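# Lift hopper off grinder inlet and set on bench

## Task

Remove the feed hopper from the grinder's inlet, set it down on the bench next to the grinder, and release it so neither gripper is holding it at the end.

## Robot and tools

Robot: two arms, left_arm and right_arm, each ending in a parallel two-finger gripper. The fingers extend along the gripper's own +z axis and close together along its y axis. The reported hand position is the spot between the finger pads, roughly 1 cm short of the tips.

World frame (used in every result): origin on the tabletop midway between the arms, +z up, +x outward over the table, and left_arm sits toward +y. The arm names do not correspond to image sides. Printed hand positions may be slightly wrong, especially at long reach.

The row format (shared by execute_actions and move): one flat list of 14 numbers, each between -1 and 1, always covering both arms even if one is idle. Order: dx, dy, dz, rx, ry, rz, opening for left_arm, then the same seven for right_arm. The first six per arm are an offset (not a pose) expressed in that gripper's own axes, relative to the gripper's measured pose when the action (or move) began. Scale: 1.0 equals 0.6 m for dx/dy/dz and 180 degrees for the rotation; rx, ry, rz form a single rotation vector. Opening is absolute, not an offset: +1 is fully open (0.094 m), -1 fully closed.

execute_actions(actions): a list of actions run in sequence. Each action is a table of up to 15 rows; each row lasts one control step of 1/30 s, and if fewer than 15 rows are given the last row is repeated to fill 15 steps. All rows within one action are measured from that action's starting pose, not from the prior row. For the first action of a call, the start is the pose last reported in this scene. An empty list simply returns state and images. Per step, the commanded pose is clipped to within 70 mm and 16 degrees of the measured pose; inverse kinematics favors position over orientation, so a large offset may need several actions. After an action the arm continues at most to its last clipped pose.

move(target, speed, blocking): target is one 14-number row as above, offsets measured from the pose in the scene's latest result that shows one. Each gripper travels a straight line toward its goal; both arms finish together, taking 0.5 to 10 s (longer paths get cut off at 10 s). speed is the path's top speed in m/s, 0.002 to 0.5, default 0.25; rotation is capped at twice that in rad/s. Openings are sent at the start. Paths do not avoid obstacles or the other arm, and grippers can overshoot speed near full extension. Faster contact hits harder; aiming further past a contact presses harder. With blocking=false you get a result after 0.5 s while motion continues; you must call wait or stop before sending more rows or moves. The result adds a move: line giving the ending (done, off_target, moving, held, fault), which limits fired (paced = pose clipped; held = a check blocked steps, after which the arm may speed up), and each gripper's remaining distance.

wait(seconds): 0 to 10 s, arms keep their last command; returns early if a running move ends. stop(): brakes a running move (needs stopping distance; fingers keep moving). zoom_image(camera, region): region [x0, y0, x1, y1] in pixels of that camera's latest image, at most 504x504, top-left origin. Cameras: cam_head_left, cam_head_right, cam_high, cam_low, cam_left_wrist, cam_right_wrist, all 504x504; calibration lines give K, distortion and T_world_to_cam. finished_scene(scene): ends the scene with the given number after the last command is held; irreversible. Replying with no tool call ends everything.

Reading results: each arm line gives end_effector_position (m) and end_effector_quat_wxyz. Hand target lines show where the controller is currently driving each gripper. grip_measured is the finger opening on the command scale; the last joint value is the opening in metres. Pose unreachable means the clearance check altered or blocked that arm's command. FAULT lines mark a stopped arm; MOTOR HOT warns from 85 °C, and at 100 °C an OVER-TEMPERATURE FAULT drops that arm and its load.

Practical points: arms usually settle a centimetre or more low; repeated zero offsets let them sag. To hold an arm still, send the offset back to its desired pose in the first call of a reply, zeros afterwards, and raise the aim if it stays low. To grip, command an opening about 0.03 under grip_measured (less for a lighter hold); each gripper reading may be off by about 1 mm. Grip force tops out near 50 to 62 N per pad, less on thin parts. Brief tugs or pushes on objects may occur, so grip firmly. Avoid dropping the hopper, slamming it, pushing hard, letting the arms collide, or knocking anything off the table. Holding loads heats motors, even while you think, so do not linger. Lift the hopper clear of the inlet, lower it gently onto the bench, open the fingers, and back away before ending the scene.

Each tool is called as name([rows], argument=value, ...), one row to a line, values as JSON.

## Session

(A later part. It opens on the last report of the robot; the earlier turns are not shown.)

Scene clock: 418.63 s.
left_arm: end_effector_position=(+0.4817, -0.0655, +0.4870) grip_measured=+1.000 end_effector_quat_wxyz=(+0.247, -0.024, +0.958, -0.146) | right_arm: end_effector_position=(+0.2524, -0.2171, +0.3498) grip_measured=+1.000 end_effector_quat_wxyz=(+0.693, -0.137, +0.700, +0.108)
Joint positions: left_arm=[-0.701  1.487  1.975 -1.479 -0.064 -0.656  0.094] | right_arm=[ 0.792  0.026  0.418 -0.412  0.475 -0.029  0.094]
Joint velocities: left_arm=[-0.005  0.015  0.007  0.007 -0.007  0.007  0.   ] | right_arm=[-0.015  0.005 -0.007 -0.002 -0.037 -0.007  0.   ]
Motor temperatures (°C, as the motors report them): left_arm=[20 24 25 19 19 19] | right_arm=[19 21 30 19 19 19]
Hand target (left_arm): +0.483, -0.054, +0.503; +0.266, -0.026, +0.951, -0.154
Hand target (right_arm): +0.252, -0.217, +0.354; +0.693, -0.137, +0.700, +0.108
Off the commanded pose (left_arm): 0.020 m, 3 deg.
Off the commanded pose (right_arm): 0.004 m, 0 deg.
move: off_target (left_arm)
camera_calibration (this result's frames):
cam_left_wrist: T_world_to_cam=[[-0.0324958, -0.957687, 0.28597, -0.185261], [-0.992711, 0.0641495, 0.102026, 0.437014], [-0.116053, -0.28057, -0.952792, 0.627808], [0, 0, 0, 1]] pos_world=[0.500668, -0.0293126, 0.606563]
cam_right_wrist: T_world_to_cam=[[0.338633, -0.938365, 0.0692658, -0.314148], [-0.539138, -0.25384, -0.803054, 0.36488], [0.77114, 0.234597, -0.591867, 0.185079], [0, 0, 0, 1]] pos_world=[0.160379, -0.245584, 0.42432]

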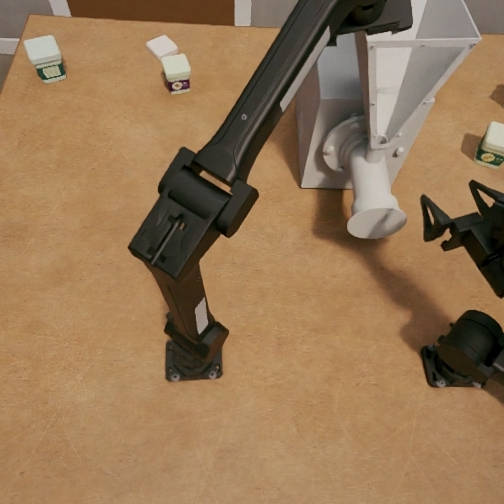

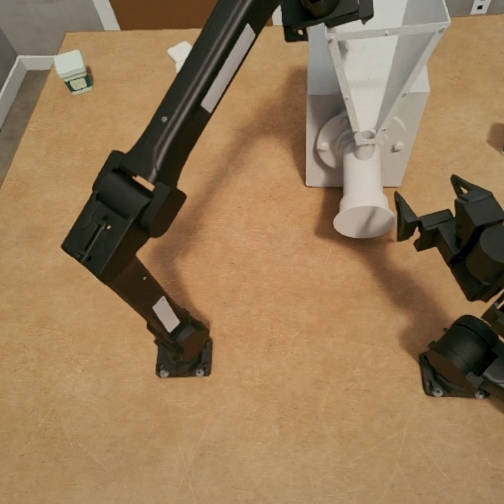

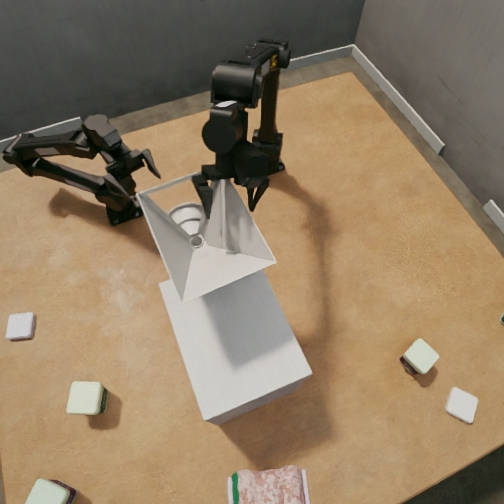

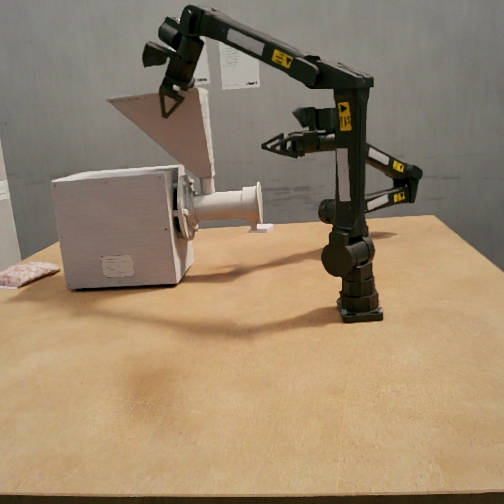

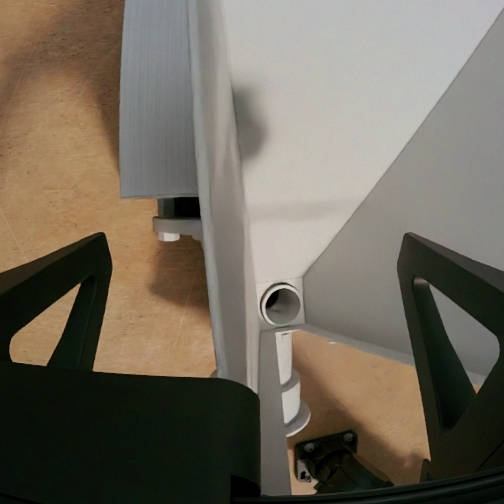

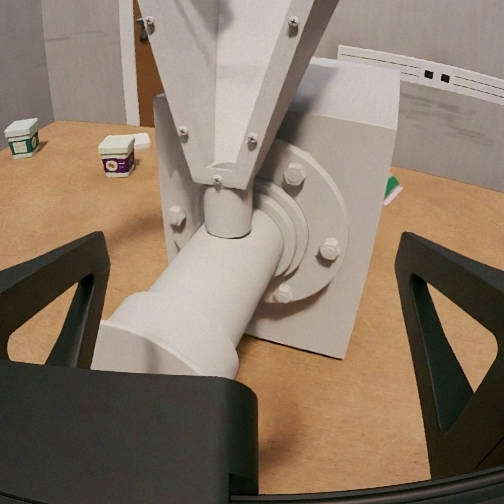

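move(target=[-0.006, 0.012, -0.022, 0, -0.007, 0, 1, -0.007, 0, 0, 0, 0, 0, 1], speed=0.03)

Scene clock: 439.70 s.
left_arm: end_effector_position=(+0.4818, -0.0653, +0.4854) grip_measured=+1.000 end_effector_quat_wxyz=(+0.247, -0.024, +0.958, -0.144) | right_arm: end_effector_position=(+0.2524, -0.2171, +0.3498) grip_measured=+1.000 end_effector_quat_wxyz=(+0.693, -0.137, +0.700, +0.108)
Joint positions: left_arm=[-0.701  1.487  1.971 -1.478 -0.066 -0.655  0.094] | right_arm=[ 0.792  0.026  0.418 -0.412  0.475 -0.029  0.094]
Joint velocities: left_arm=[-0.005 -0.024  0.012 -0.027 -0.037 -0.051  0.   ] | right_arm=[-0.015  0.015  0.007  0.002 -0.022  0.022  0.   ]
Motor temperatures (°C, as the motors report them): left_arm=[20 24 25 19 19 19] | right_arm=[19 21 30 19 19 19]
Hand target (left_arm): +0.479, -0.055, +0.497; +0.258, -0.026, +0.955, -0.146
Hand target (right_arm): +0.252, -0.217, +0.354; +0.693, -0.137, +0.700, +0.108
Off the commanded pose (left_arm): 0.016 m, 1 deg.
Off the commanded pose (right_arm): 0.004 m, 0 deg.
move: off_target (left_arm)
camera_calibration (this result's frames):
cam_left_wrist: T_world_to_cam=[[-0.0318737, -0.9586, 0.282966, -0.183496], [-0.992567, 0.0636272, 0.103745, 0.436352], [-0.117454, -0.277556, -0.953503, 0.627623], [0, 0, 0, 1]] pos_world=[0.500976, -0.0294631, 0.605094]
cam_right_wrist: T_world_to_cam=[[0.338633, -0.938365, 0.0692658, -0.314148], [-0.539138, -0.25384, -0.803054, 0.36488], [0.77114, 0.234597, -0.591867, 0.185079], [0, 0, 0, 1]] pos_world=[0.160379, -0.245584, 0.42432]

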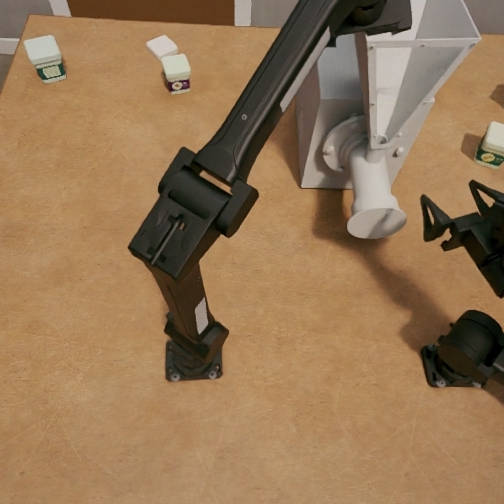

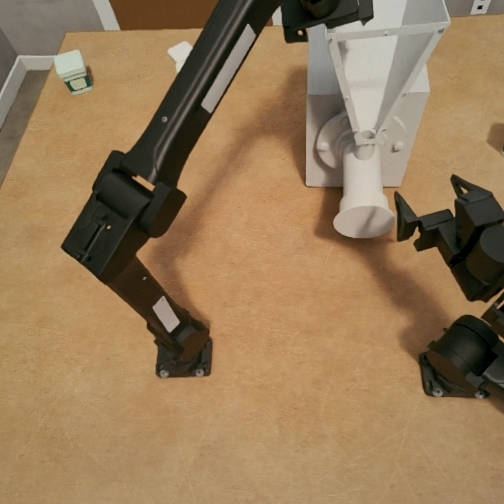

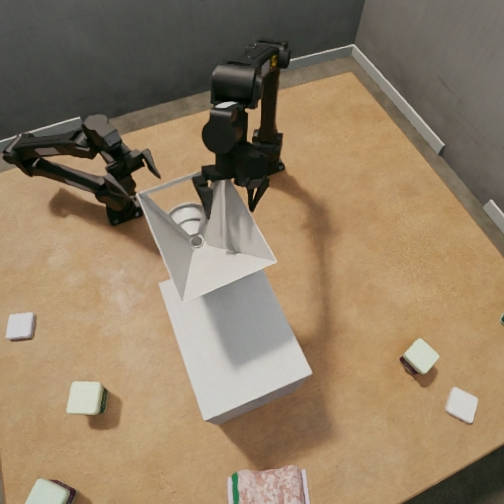

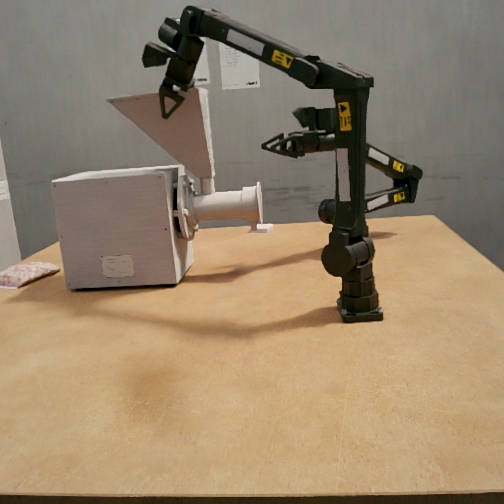

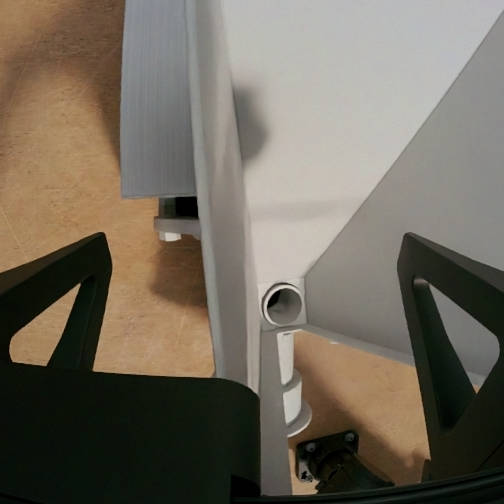

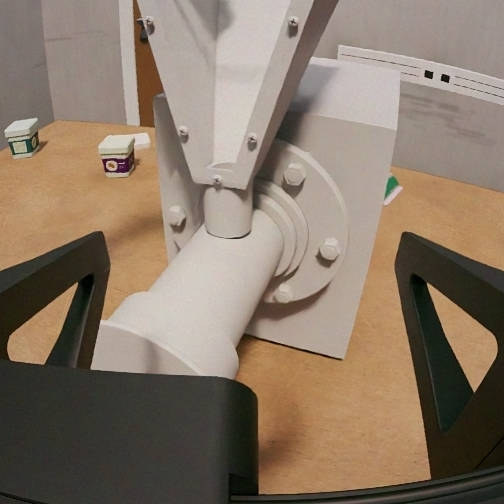

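move(target=[-0.0067, 0.0232, -0.0375, 0, -0.007, 0, 1, -0.007, 0, 0, 0, 0, 0, 1], speed=0.03)

Scene clock: 449.17 s.
left_arm: end_effector_position=(+0.4790, -0.0632, +0.4847) grip_measured=+1.000 end_effector_quat_wxyz=(+0.244, -0.023, +0.959, -0.142) | right_arm: end_effector_position=(+0.2524, -0.2171, +0.3498) grip_measured=+1.000 end_effector_quat_wxyz=(+0.693, -0.137, +0.700, +0.108)
Joint positions: left_arm=[-0.701  1.482  1.967 -1.487 -0.065 -0.653  0.094] | right_arm=[ 0.792  0.026  0.418 -0.412  0.475 -0.029  0.094]
Joint velocities: left_arm=[-0.005  0.005  0.012 -0.032  0.007  0.022  0.   ] | right_arm=[-0.005 -0.015  0.002 -0.002 -0.022 -0.037  0.   ]
Motor temperatures (°C, as the motors report them): left_arm=[20 24 25 19 19 19] | right_arm=[19 21 31 19 19 19]
Hand target (left_arm): +0.474, -0.046, +0.502; +0.257, -0.026, +0.955, -0.144
Hand target (right_arm): +0.252, -0.217, +0.354; +0.693, -0.137, +0.700, +0.108
Off the commanded pose (left_arm): 0.025 m, 2 deg.
Off the commanded pose (right_arm): 0.004 m, 0 deg.
move: off_target (left_arm)
camera_calibration (this result's frames):
cam_left_wrist: T_world_to_cam=[[-0.0317359, -0.959909, 0.278511, -0.179335], [-0.991813, 0.0647281, 0.110075, 0.430118], [-0.123689, -0.272737, -0.954105, 0.630779], [0, 0, 0, 1]] pos_world=[0.498926, -0.0279486, 0.60443]
cam_right_wrist: T_world_to_cam=[[0.338633, -0.938365, 0.0692658, -0.314148], [-0.539138, -0.25384, -0.803054, 0.36488], [0.77114, 0.234597, -0.591867, 0.185079], [0, 0, 0, 1]] pos_world=[0.160379, -0.245584, 0.42432]

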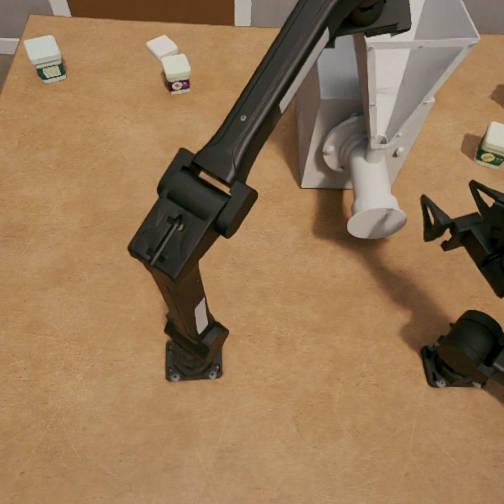

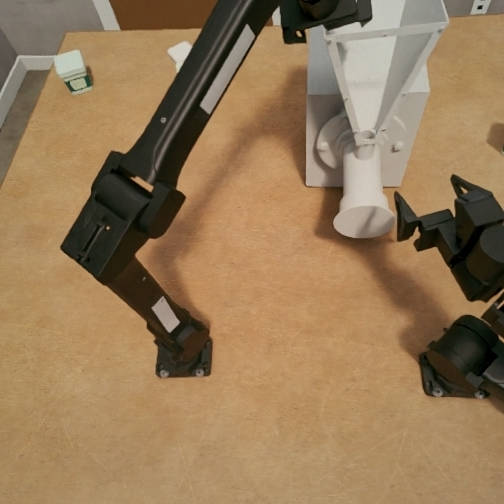

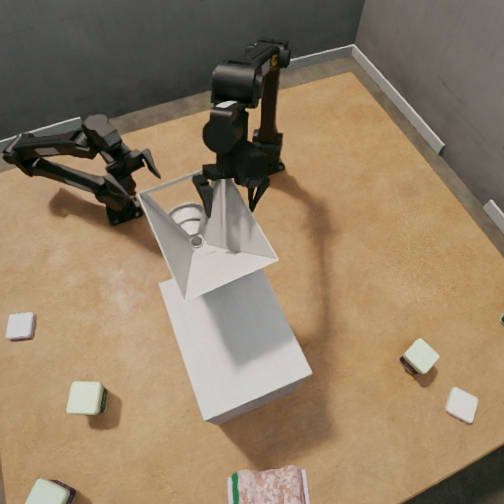

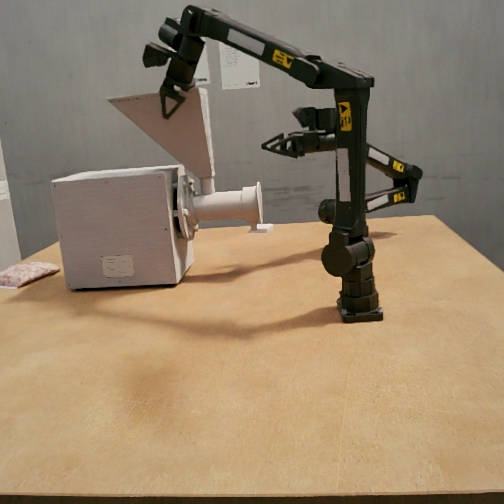

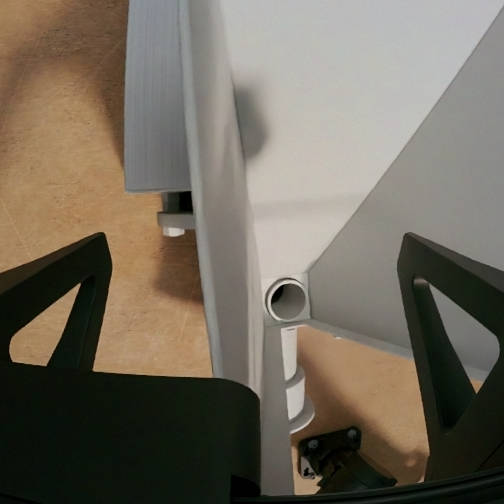

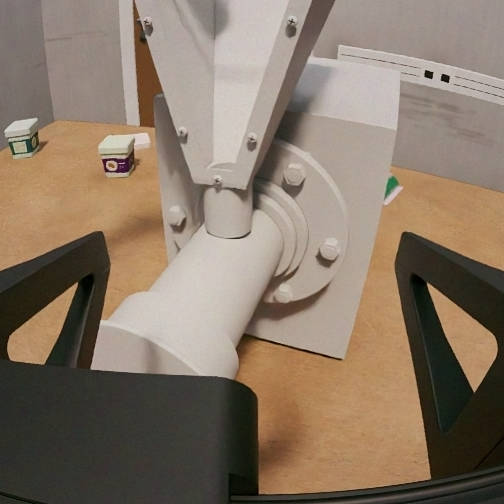

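move(target=[-0.0093, 0.0192, -0.0357, 0, -0.007, 0, -0.7, -0.007, 0, 0, 0, 0, 0, 1], speed=0.03)

Scene clock: 468.53 s.
left_arm: end_effector_position=(+0.4752, -0.0779, +0.4883) grip_measured=+0.059 end_effector_quat_wxyz=(+0.245, -0.065, +0.954, -0.160) | right_arm: end_effector_position=(+0.2524, -0.2171, +0.3498) grip_measured=+1.000 end_effector_quat_wxyz=(+0.693, -0.137, +0.700, +0.108)
Joint positions: left_arm=[-0.733  1.488  1.975 -1.47  -0.082 -0.767  0.05 ] | right_arm=[ 0.792  0.026  0.418 -0.412  0.475 -0.029  0.094]
Joint velocities: left_arm=[-0.005 -0.015 -0.012 -0.002  0.051  0.022 -0.001] | right_arm=[-0.005  0.015  0.002 -0.007  0.022 -0.066  0.   ]
Motor temperatures (°C, as the motors report them): left_arm=[20 25 26 19 19 19] | right_arm=[19 21 31 19 19 19]
Hand target (left_arm): +0.473, -0.047, +0.502; +0.255, -0.028, +0.956, -0.142
Hand target (right_arm): +0.252, -0.217, +0.354; +0.693, -0.137, +0.700, +0.108
Off the commanded pose (left_arm): 0.035 m, 5 deg.
Off the commanded pose (right_arm): 0.004 m, 0 deg.
move: off_target (left_arm)
camera_calibration (this result's frames):
cam_left_wrist: T_world_to_cam=[[0.039141, -0.942802, 0.331048, -0.252614], [-0.993397, -0.000958376, 0.114724, 0.420301], [-0.107844, -0.333352, -0.936614, 0.608959], [0, 0, 0, 1]] pos_world=[0.493086, -0.0347647, 0.605769]
cam_right_wrist: T_world_to_cam=[[0.338633, -0.938365, 0.0692658, -0.314148], [-0.539138, -0.25384, -0.803054, 0.36488], [0.77114, 0.234597, -0.591867, 0.185079], [0, 0, 0, 1]] pos_world=[0.160379, -0.245584, 0.42432]

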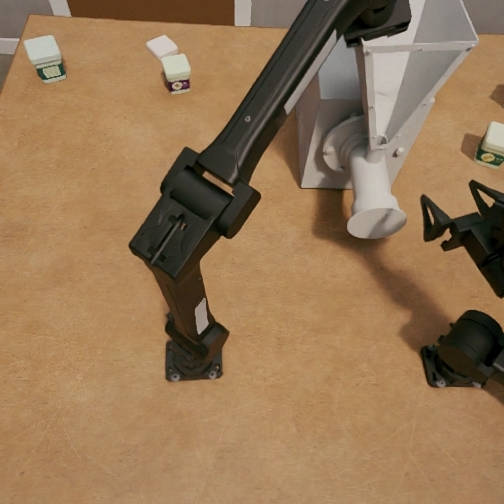

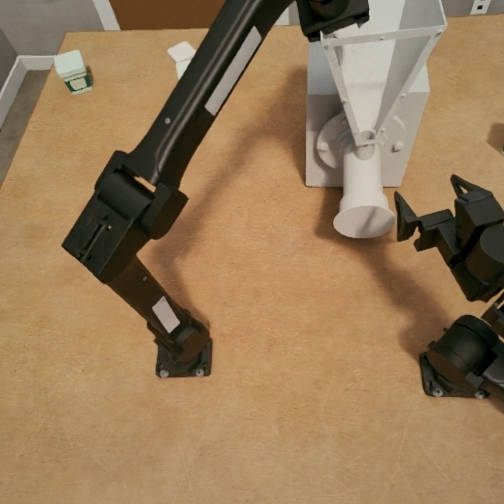

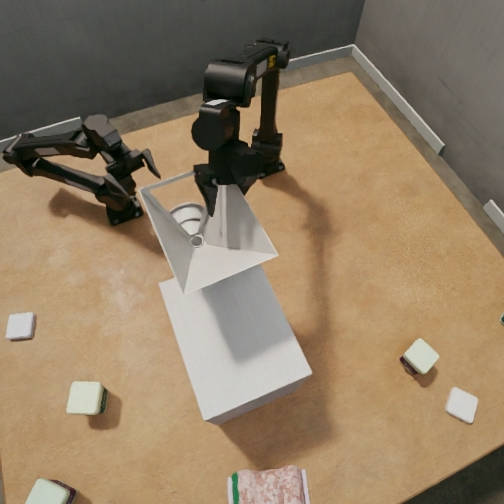

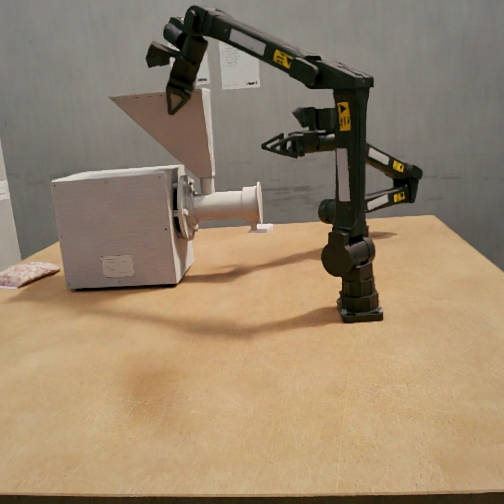

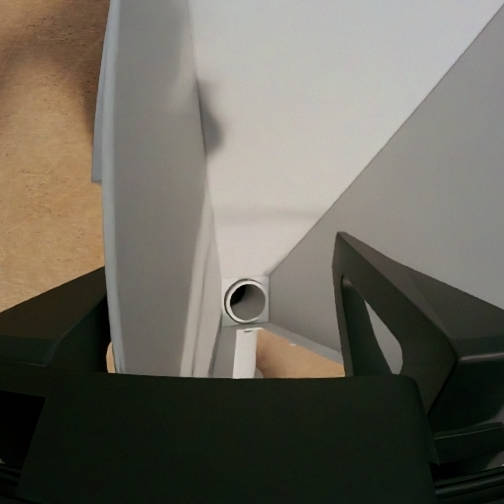

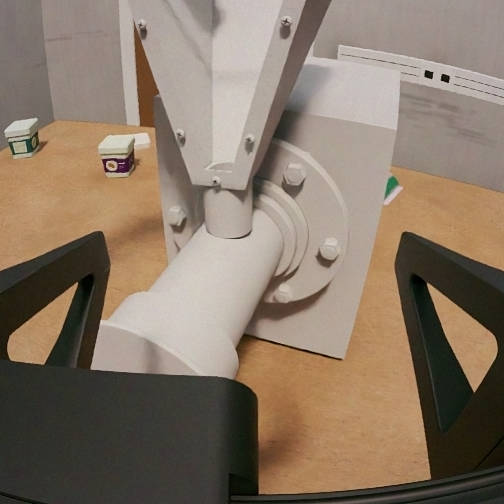

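zoom_image(camera="cam_high", region=[130, 100, 330, 310])

zoom_image(camera="cam_low", region=[90, 0, 290, 200])

zoom_image(camera="cam_head_left", region=[280, 0, 504, 200])

Region (130, 100, 330, 310) of cam_high's 504x504 image, scaled by 2.400, with more detail than that image has; it fills the left 480 columns of this view, and the rest is white.

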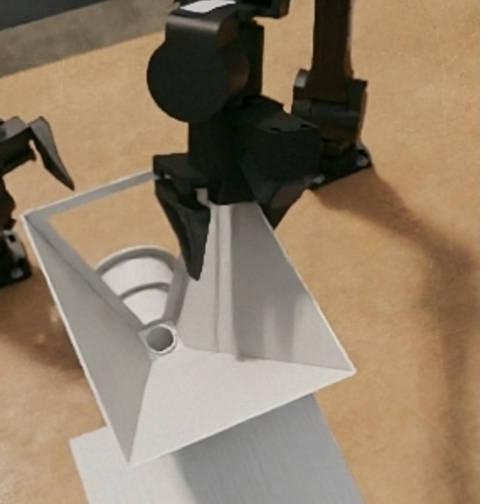

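Region (90, 0, 290, 200) of cam_low's 504x504 image, scaled by 2.520, with more detail than that image has.

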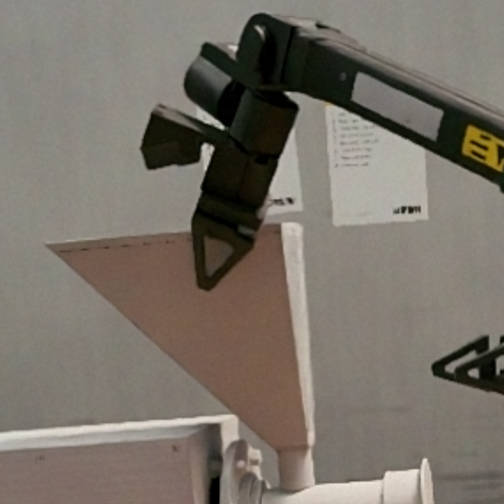

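Region (280, 0, 504, 200) of cam_head_left's 504x504 image, scaled by 2.250, with more detail than that image has; it fills the top 450 rows of this view, and the rest is white.

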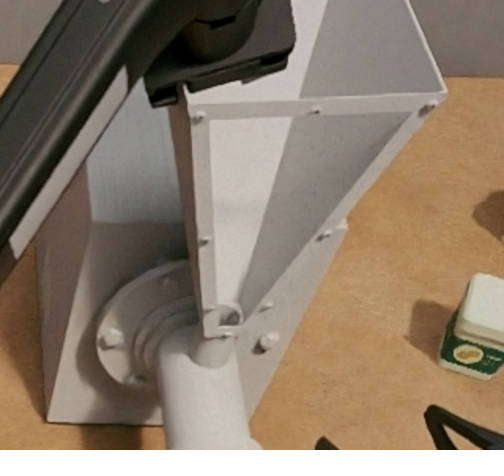

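move(target=[-0.0155, 0.0, -0.04, 0, 0, 0, 1, -0.007, 0, 0, 0, 0, 0, 1], speed=0.03)

Scene clock: 518.17 s.
left_arm: end_effector_position=(+0.4654, -0.0715, +0.4924) grip_measured=+1.000 end_effector_quat_wxyz=(+0.231, -0.065, +0.959, -0.149) | right_arm: end_effector_position=(+0.2524, -0.2171, +0.3498) grip_measured=+1.000 end_effector_quat_wxyz=(+0.693, -0.137, +0.700, +0.108)
Joint positions: left_arm=[-0.734  1.49   2.005 -1.534 -0.079 -0.769  0.094] | right_arm=[ 0.792  0.026  0.418 -0.412  0.475 -0.029  0.094]
Joint velocities: left_arm=[ 0.005  0.015  0.002 -0.017 -0.022  0.022  0.   ] | right_arm=[-0.005  0.005  0.007 -0.002 -0.022  0.007  0.   ]
Motor temperatures (°C, as the motors report them): left_arm=[21 25 26 19 19 21] | right_arm=[19 21 31 19 19 19]
Hand target (left_arm): +0.471, -0.069, +0.512; +0.245, -0.065, +0.954, -0.160
Hand target (right_arm): +0.252, -0.217, +0.354; +0.693, -0.137, +0.700, +0.108
Off the commanded pose (left_arm): 0.021 m, 2 deg.
Off the commanded pose (right_arm): 0.004 m, 0 deg.
move: off_target (left_arm)
camera_calibration (this result's frames):
cam_left_wrist: T_world_to_cam=[[0.0489237, -0.94914, 0.311031, -0.242635], [-0.989321, -0.00324434, 0.145715, 0.39278], [-0.137295, -0.314839, -0.939163, 0.630151], [0, 0, 0, 1]] pos_world=[0.486973, -0.0306237, 0.610047]
cam_right_wrist: T_world_to_cam=[[0.338633, -0.938365, 0.0692658, -0.314148], [-0.539138, -0.25384, -0.803054, 0.36488], [0.77114, 0.234597, -0.591867, 0.185079], [0, 0, 0, 1]] pos_world=[0.160379, -0.245584, 0.42432]

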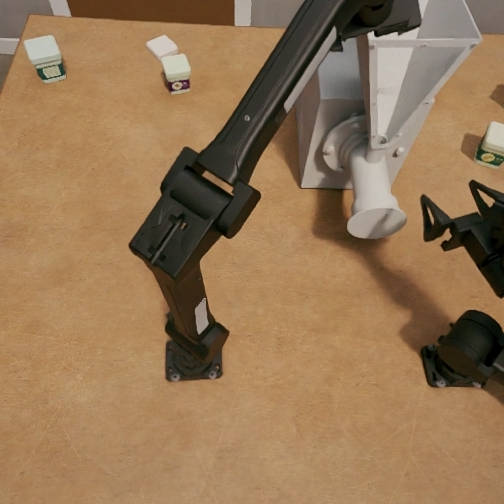

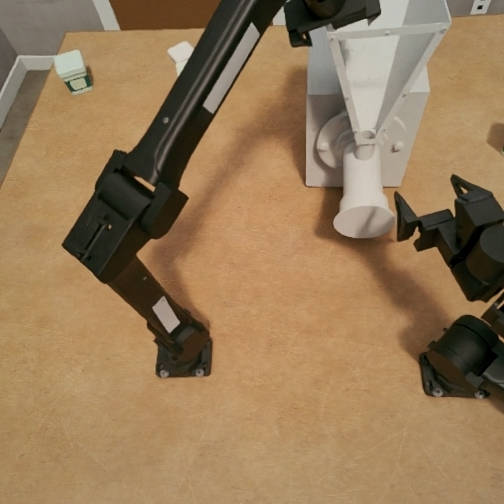

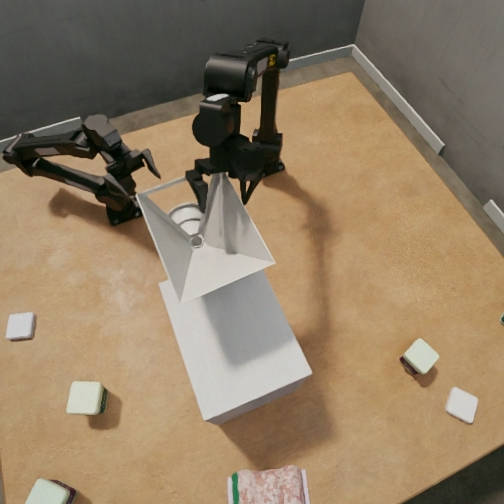

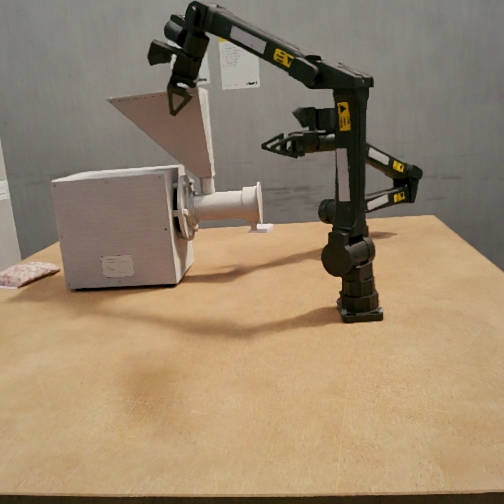

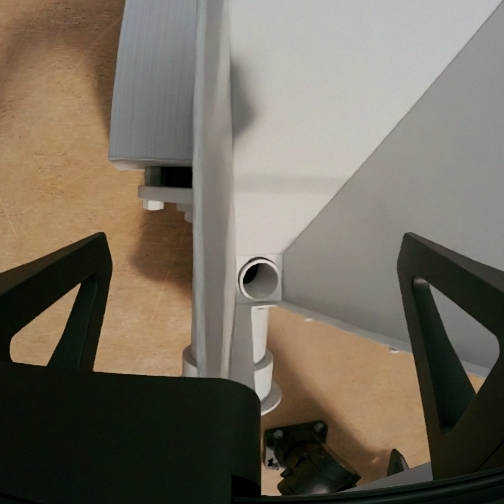

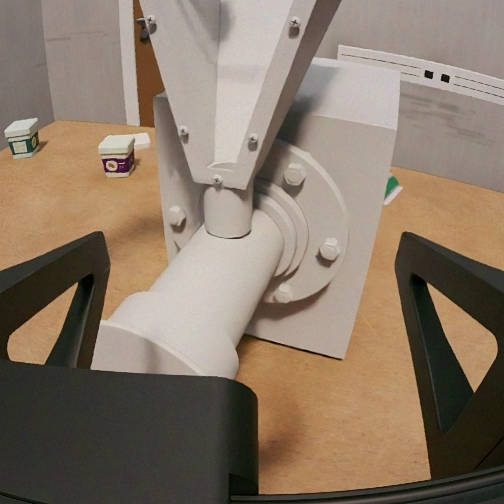

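move(target=[-0.0938, 0.007, -0.108, 0.0072, -0.0132, 0.0163, 1, -0.007, 0, 0, 0, 0, 0, 1], speed=0.08)

Scene clock: 543.83 s.
left_arm: end_effector_position=(+0.4804, -0.0451, +0.5539) grip_measured=+1.000 end_effector_quat_wxyz=(+0.247, -0.042, +0.956, -0.150) | right_arm: end_effector_position=(+0.2524, -0.2171, +0.3498) grip_measured=+1.000 end_effector_quat_wxyz=(+0.693, -0.137, +0.700, +0.108)
Joint positions: left_arm=[-0.665  1.58   2.294 -1.699 -0.047 -0.661  0.094] | right_arm=[ 0.792  0.026  0.418 -0.412  0.475 -0.029  0.094]
Joint velocities: left_arm=[-0.005 -0.005  0.002 -0.017  0.037  0.051  0.   ] | right_arm=[-0.005  0.005 -0.012 -0.007 -0.037  0.022  0.   ]
Motor temperatures (°C, as the motors report them): left_arm=[21 24 28 19 19 20] | right_arm=[19 21 32 19 19 19]
Hand target (left_arm): +0.483, -0.041, +0.569; +0.262, -0.041, +0.951, -0.158
Hand target (right_arm): +0.252, -0.217, +0.354; +0.693, -0.137, +0.700, +0.108
Off the commanded pose (left_arm): 0.017 m, 1 deg.
Off the commanded pose (right_arm): 0.004 m, 0 deg.
joint sent to its limit (left arm) — the command would take joint 4 (wrist pitch) past its lower limit, so that joint was sent only as far as its limit.
move: off_target (left_arm)
camera_calibration (this result's frames):
cam_left_wrist: T_world_to_cam=[[-0.000811835, -0.952985, 0.303017, -0.209331], [-0.993811, 0.0344278, 0.105613, 0.424842], [-0.111079, -0.301056, -0.947115, 0.690747], [0, 0, 0, 1]] pos_world=[0.49877, -0.00616234, 0.672779]
cam_right_wrist: T_world_to_cam=[[0.338633, -0.938365, 0.0692658, -0.314148], [-0.539138, -0.25384, -0.803054, 0.36488], [0.77114, 0.234597, -0.591867, 0.185079], [0, 0, 0, 1]] pos_world=[0.160379, -0.245584, 0.42432]

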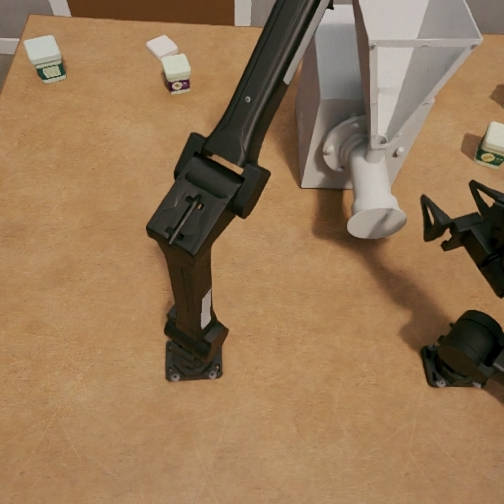

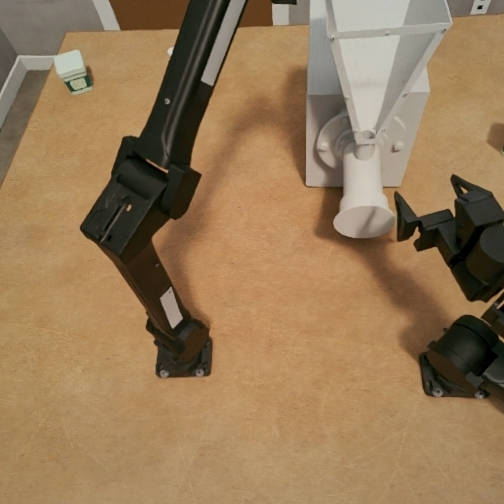

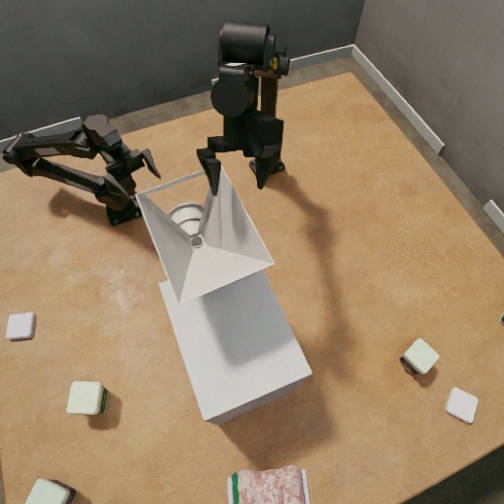

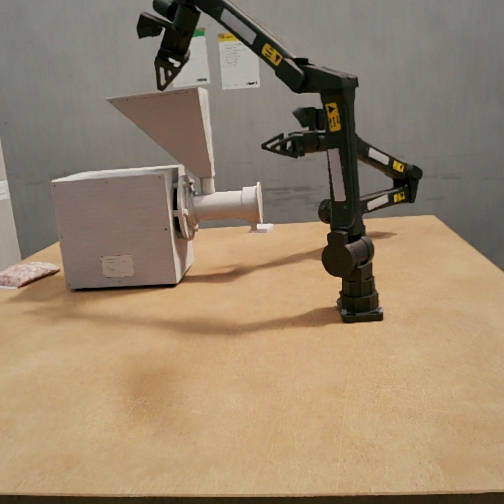

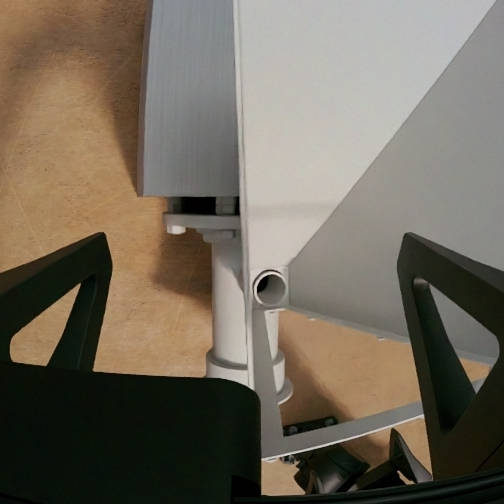

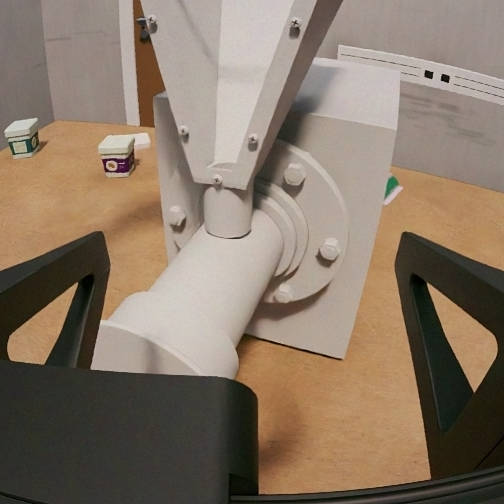

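move(target=[0.0262, 0.0012, 0.0628, 0, -0.004, 0, 1, -0.007, 0, 0, 0, 0, 0, 1], speed=0.05)

Scene clock: 567.17 s.
left_arm: end_effector_position=(+0.4929, -0.0540, +0.4989) grip_measured=+1.000 end_effector_quat_wxyz=(+0.237, -0.043, +0.961, -0.135) | right_arm: end_effector_position=(+0.2524, -0.2171, +0.3498) grip_measured=+1.000 end_effector_quat_wxyz=(+0.693, -0.137, +0.700, +0.108)
Joint positions: left_arm=[-0.671  1.538  2.08  -1.563 -0.062 -0.665  0.094] | right_arm=[ 0.792  0.026  0.418 -0.412  0.475 -0.029  0.094]
Joint velocities: left_arm=[-0.015 -0.015 -0.012 -0.017  0.066 -0.051  0.   ] | right_arm=[-0.015 -0.005 -0.002 -0.007 -0.066  0.007  0.   ]
Motor temperatures (°C, as the motors report them): left_arm=[21 24 28 19 19 19] | right_arm=[19 21 32 19 19 19]
Hand target (left_arm): +0.485, -0.056, +0.515; +0.253, -0.043, +0.955, -0.150
Hand target (right_arm): +0.252, -0.217, +0.354; +0.693, -0.137, +0.700, +0.108
Off the commanded pose (left_arm): 0.018 m, 3 deg.
Off the commanded pose (right_arm): 0.004 m, 0 deg.
move: off_target (left_arm)
camera_calibration (this result's frames):
cam_left_wrist: T_world_to_cam=[[0.0106441, -0.961327, 0.275204, -0.193349], [-0.991182, 0.0262092, 0.129889, 0.429527], [-0.132078, -0.27416, -0.952571, 0.651807], [0, 0, 0, 1]] pos_world=[0.513887, -0.0184297, 0.618312]
cam_right_wrist: T_world_to_cam=[[0.338633, -0.938365, 0.0692658, -0.314148], [-0.539138, -0.25384, -0.803054, 0.36488], [0.77114, 0.234597, -0.591867, 0.185079], [0, 0, 0, 1]] pos_world=[0.160379, -0.245584, 0.42432]

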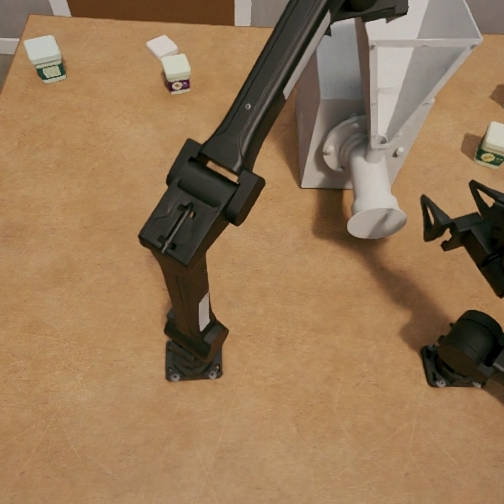

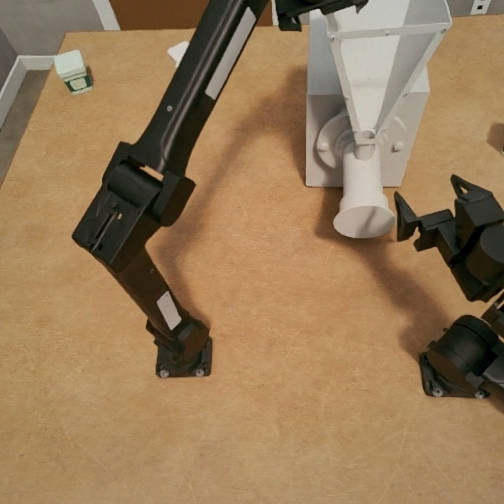

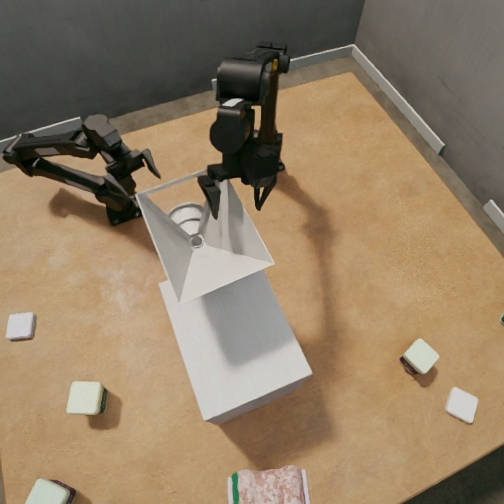

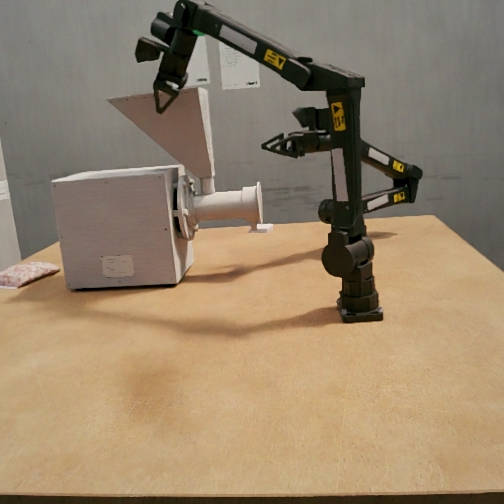

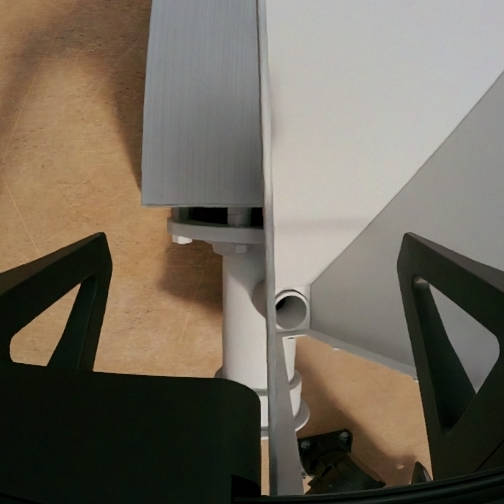

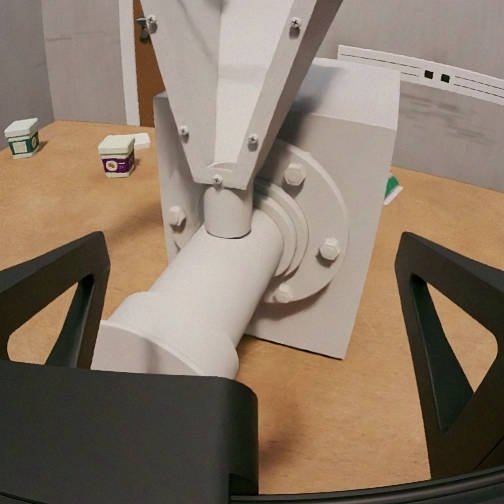

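zoom_image(camera="cam_low", region=[90, 0, 290, 200])

zoom_image(camera="cam_high", region=[130, 100, 330, 310])

Region (90, 0, 290, 200) of cam_low's 504x504 image, scaled by 2.520, with more detail than that image has.

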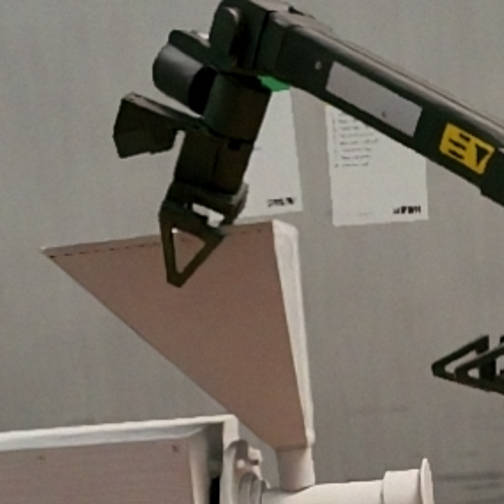

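Region (130, 100, 330, 310) of cam_high's 504x504 image, scaled by 2.400, with more detail than that image has; it fills the left 480 columns of this view, and the rest is white.

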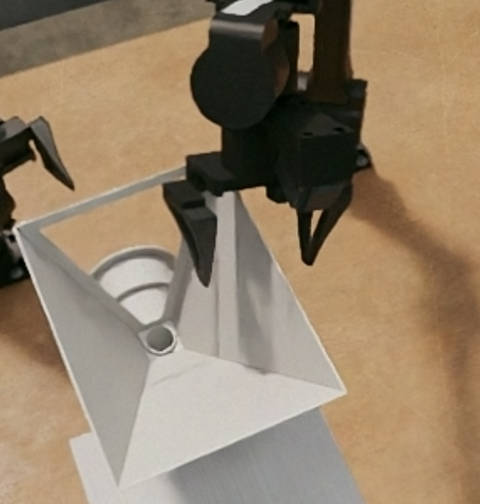

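move(target=[0.0003, -0.0105, -0.0282, 0.0101, -0.0103, -0.001, -0.75, -0.007, 0, 0, 0, 0, 0, 1], speed=0.03)

Scene clock: 586.40 s.
left_arm: end_effector_position=(+0.4929, -0.0541, +0.4968) grip_measured=-0.747 end_effector_quat_wxyz=(+0.236, -0.043, +0.962, -0.135) | right_arm: end_effector_position=(+0.2524, -0.2171, +0.3498) grip_measured=+1.000 end_effector_quat_wxyz=(+0.693, -0.137, +0.700, +0.108)
Joint positions: left_arm=[-0.671  1.537  2.074 -1.561 -0.062 -0.665  0.012] | right_arm=[ 0.792  0.026  0.418 -0.412  0.475 -0.029  0.094]
Joint velocities: left_arm=[ 0.005 -0.015 -0.007  0.002 -0.007  0.007  0.   ] | right_arm=[-0.015  0.005  0.012 -0.012 -0.037 -0.007  0.   ]
Motor temperatures (°C, as the motors report them): left_arm=[20 25 27 19 19 19] | right_arm=[19 21 32 19 19 19]
Hand target (left_arm): +0.485, -0.056, +0.514; +0.252, -0.042, +0.955, -0.151
Hand target (right_arm): +0.252, -0.217, +0.354; +0.693, -0.137, +0.700, +0.108
Off the commanded pose (left_arm): 0.020 m, 3 deg.
Off the commanded pose (right_arm): 0.004 m, 0 deg.
move: off_target (left_arm)
camera_calibration (this result's frames):
cam_left_wrist: T_world_to_cam=[[0.0115352, -0.961671, 0.273963, -0.192655], [-0.990817, 0.0259189, 0.1327, 0.428148], [-0.134714, -0.272978, -0.952541, 0.651155], [0, 0, 0, 1]] pos_world=[0.514159, -0.0186173, 0.616217]
cam_right_wrist: T_world_to_cam=[[0.338633, -0.938365, 0.0692658, -0.314148], [-0.539138, -0.25384, -0.803054, 0.36488], [0.77114, 0.234597, -0.591867, 0.185079], [0, 0, 0, 1]] pos_world=[0.160379, -0.245584, 0.42432]

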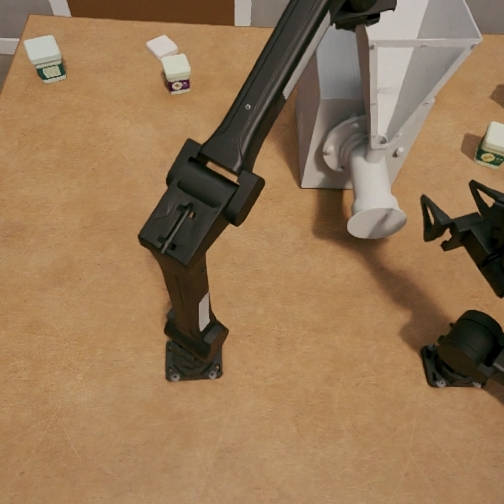

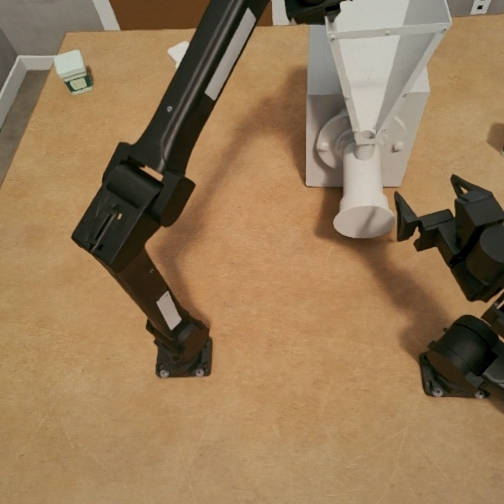

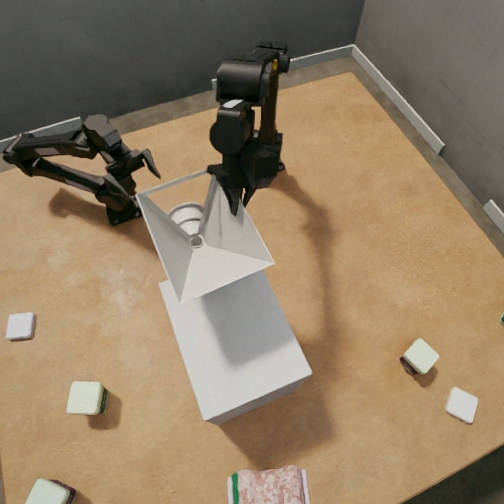

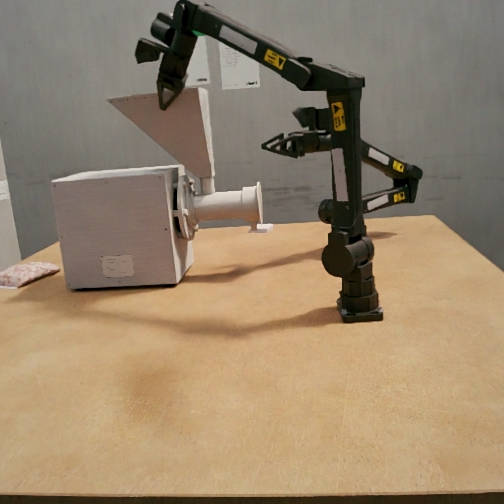

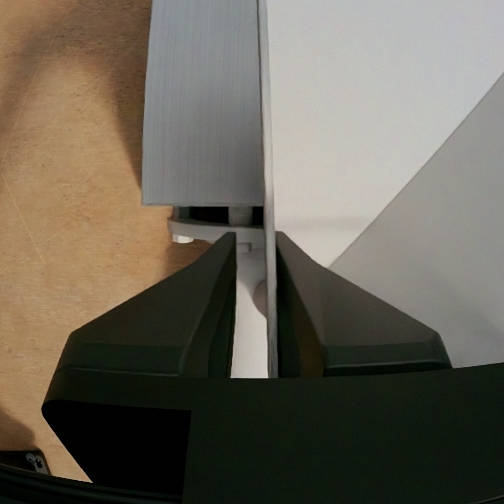

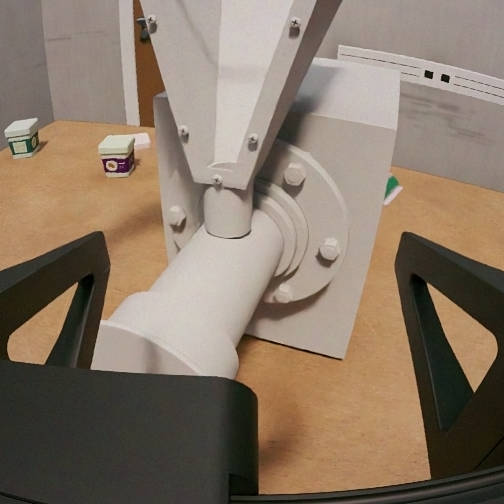

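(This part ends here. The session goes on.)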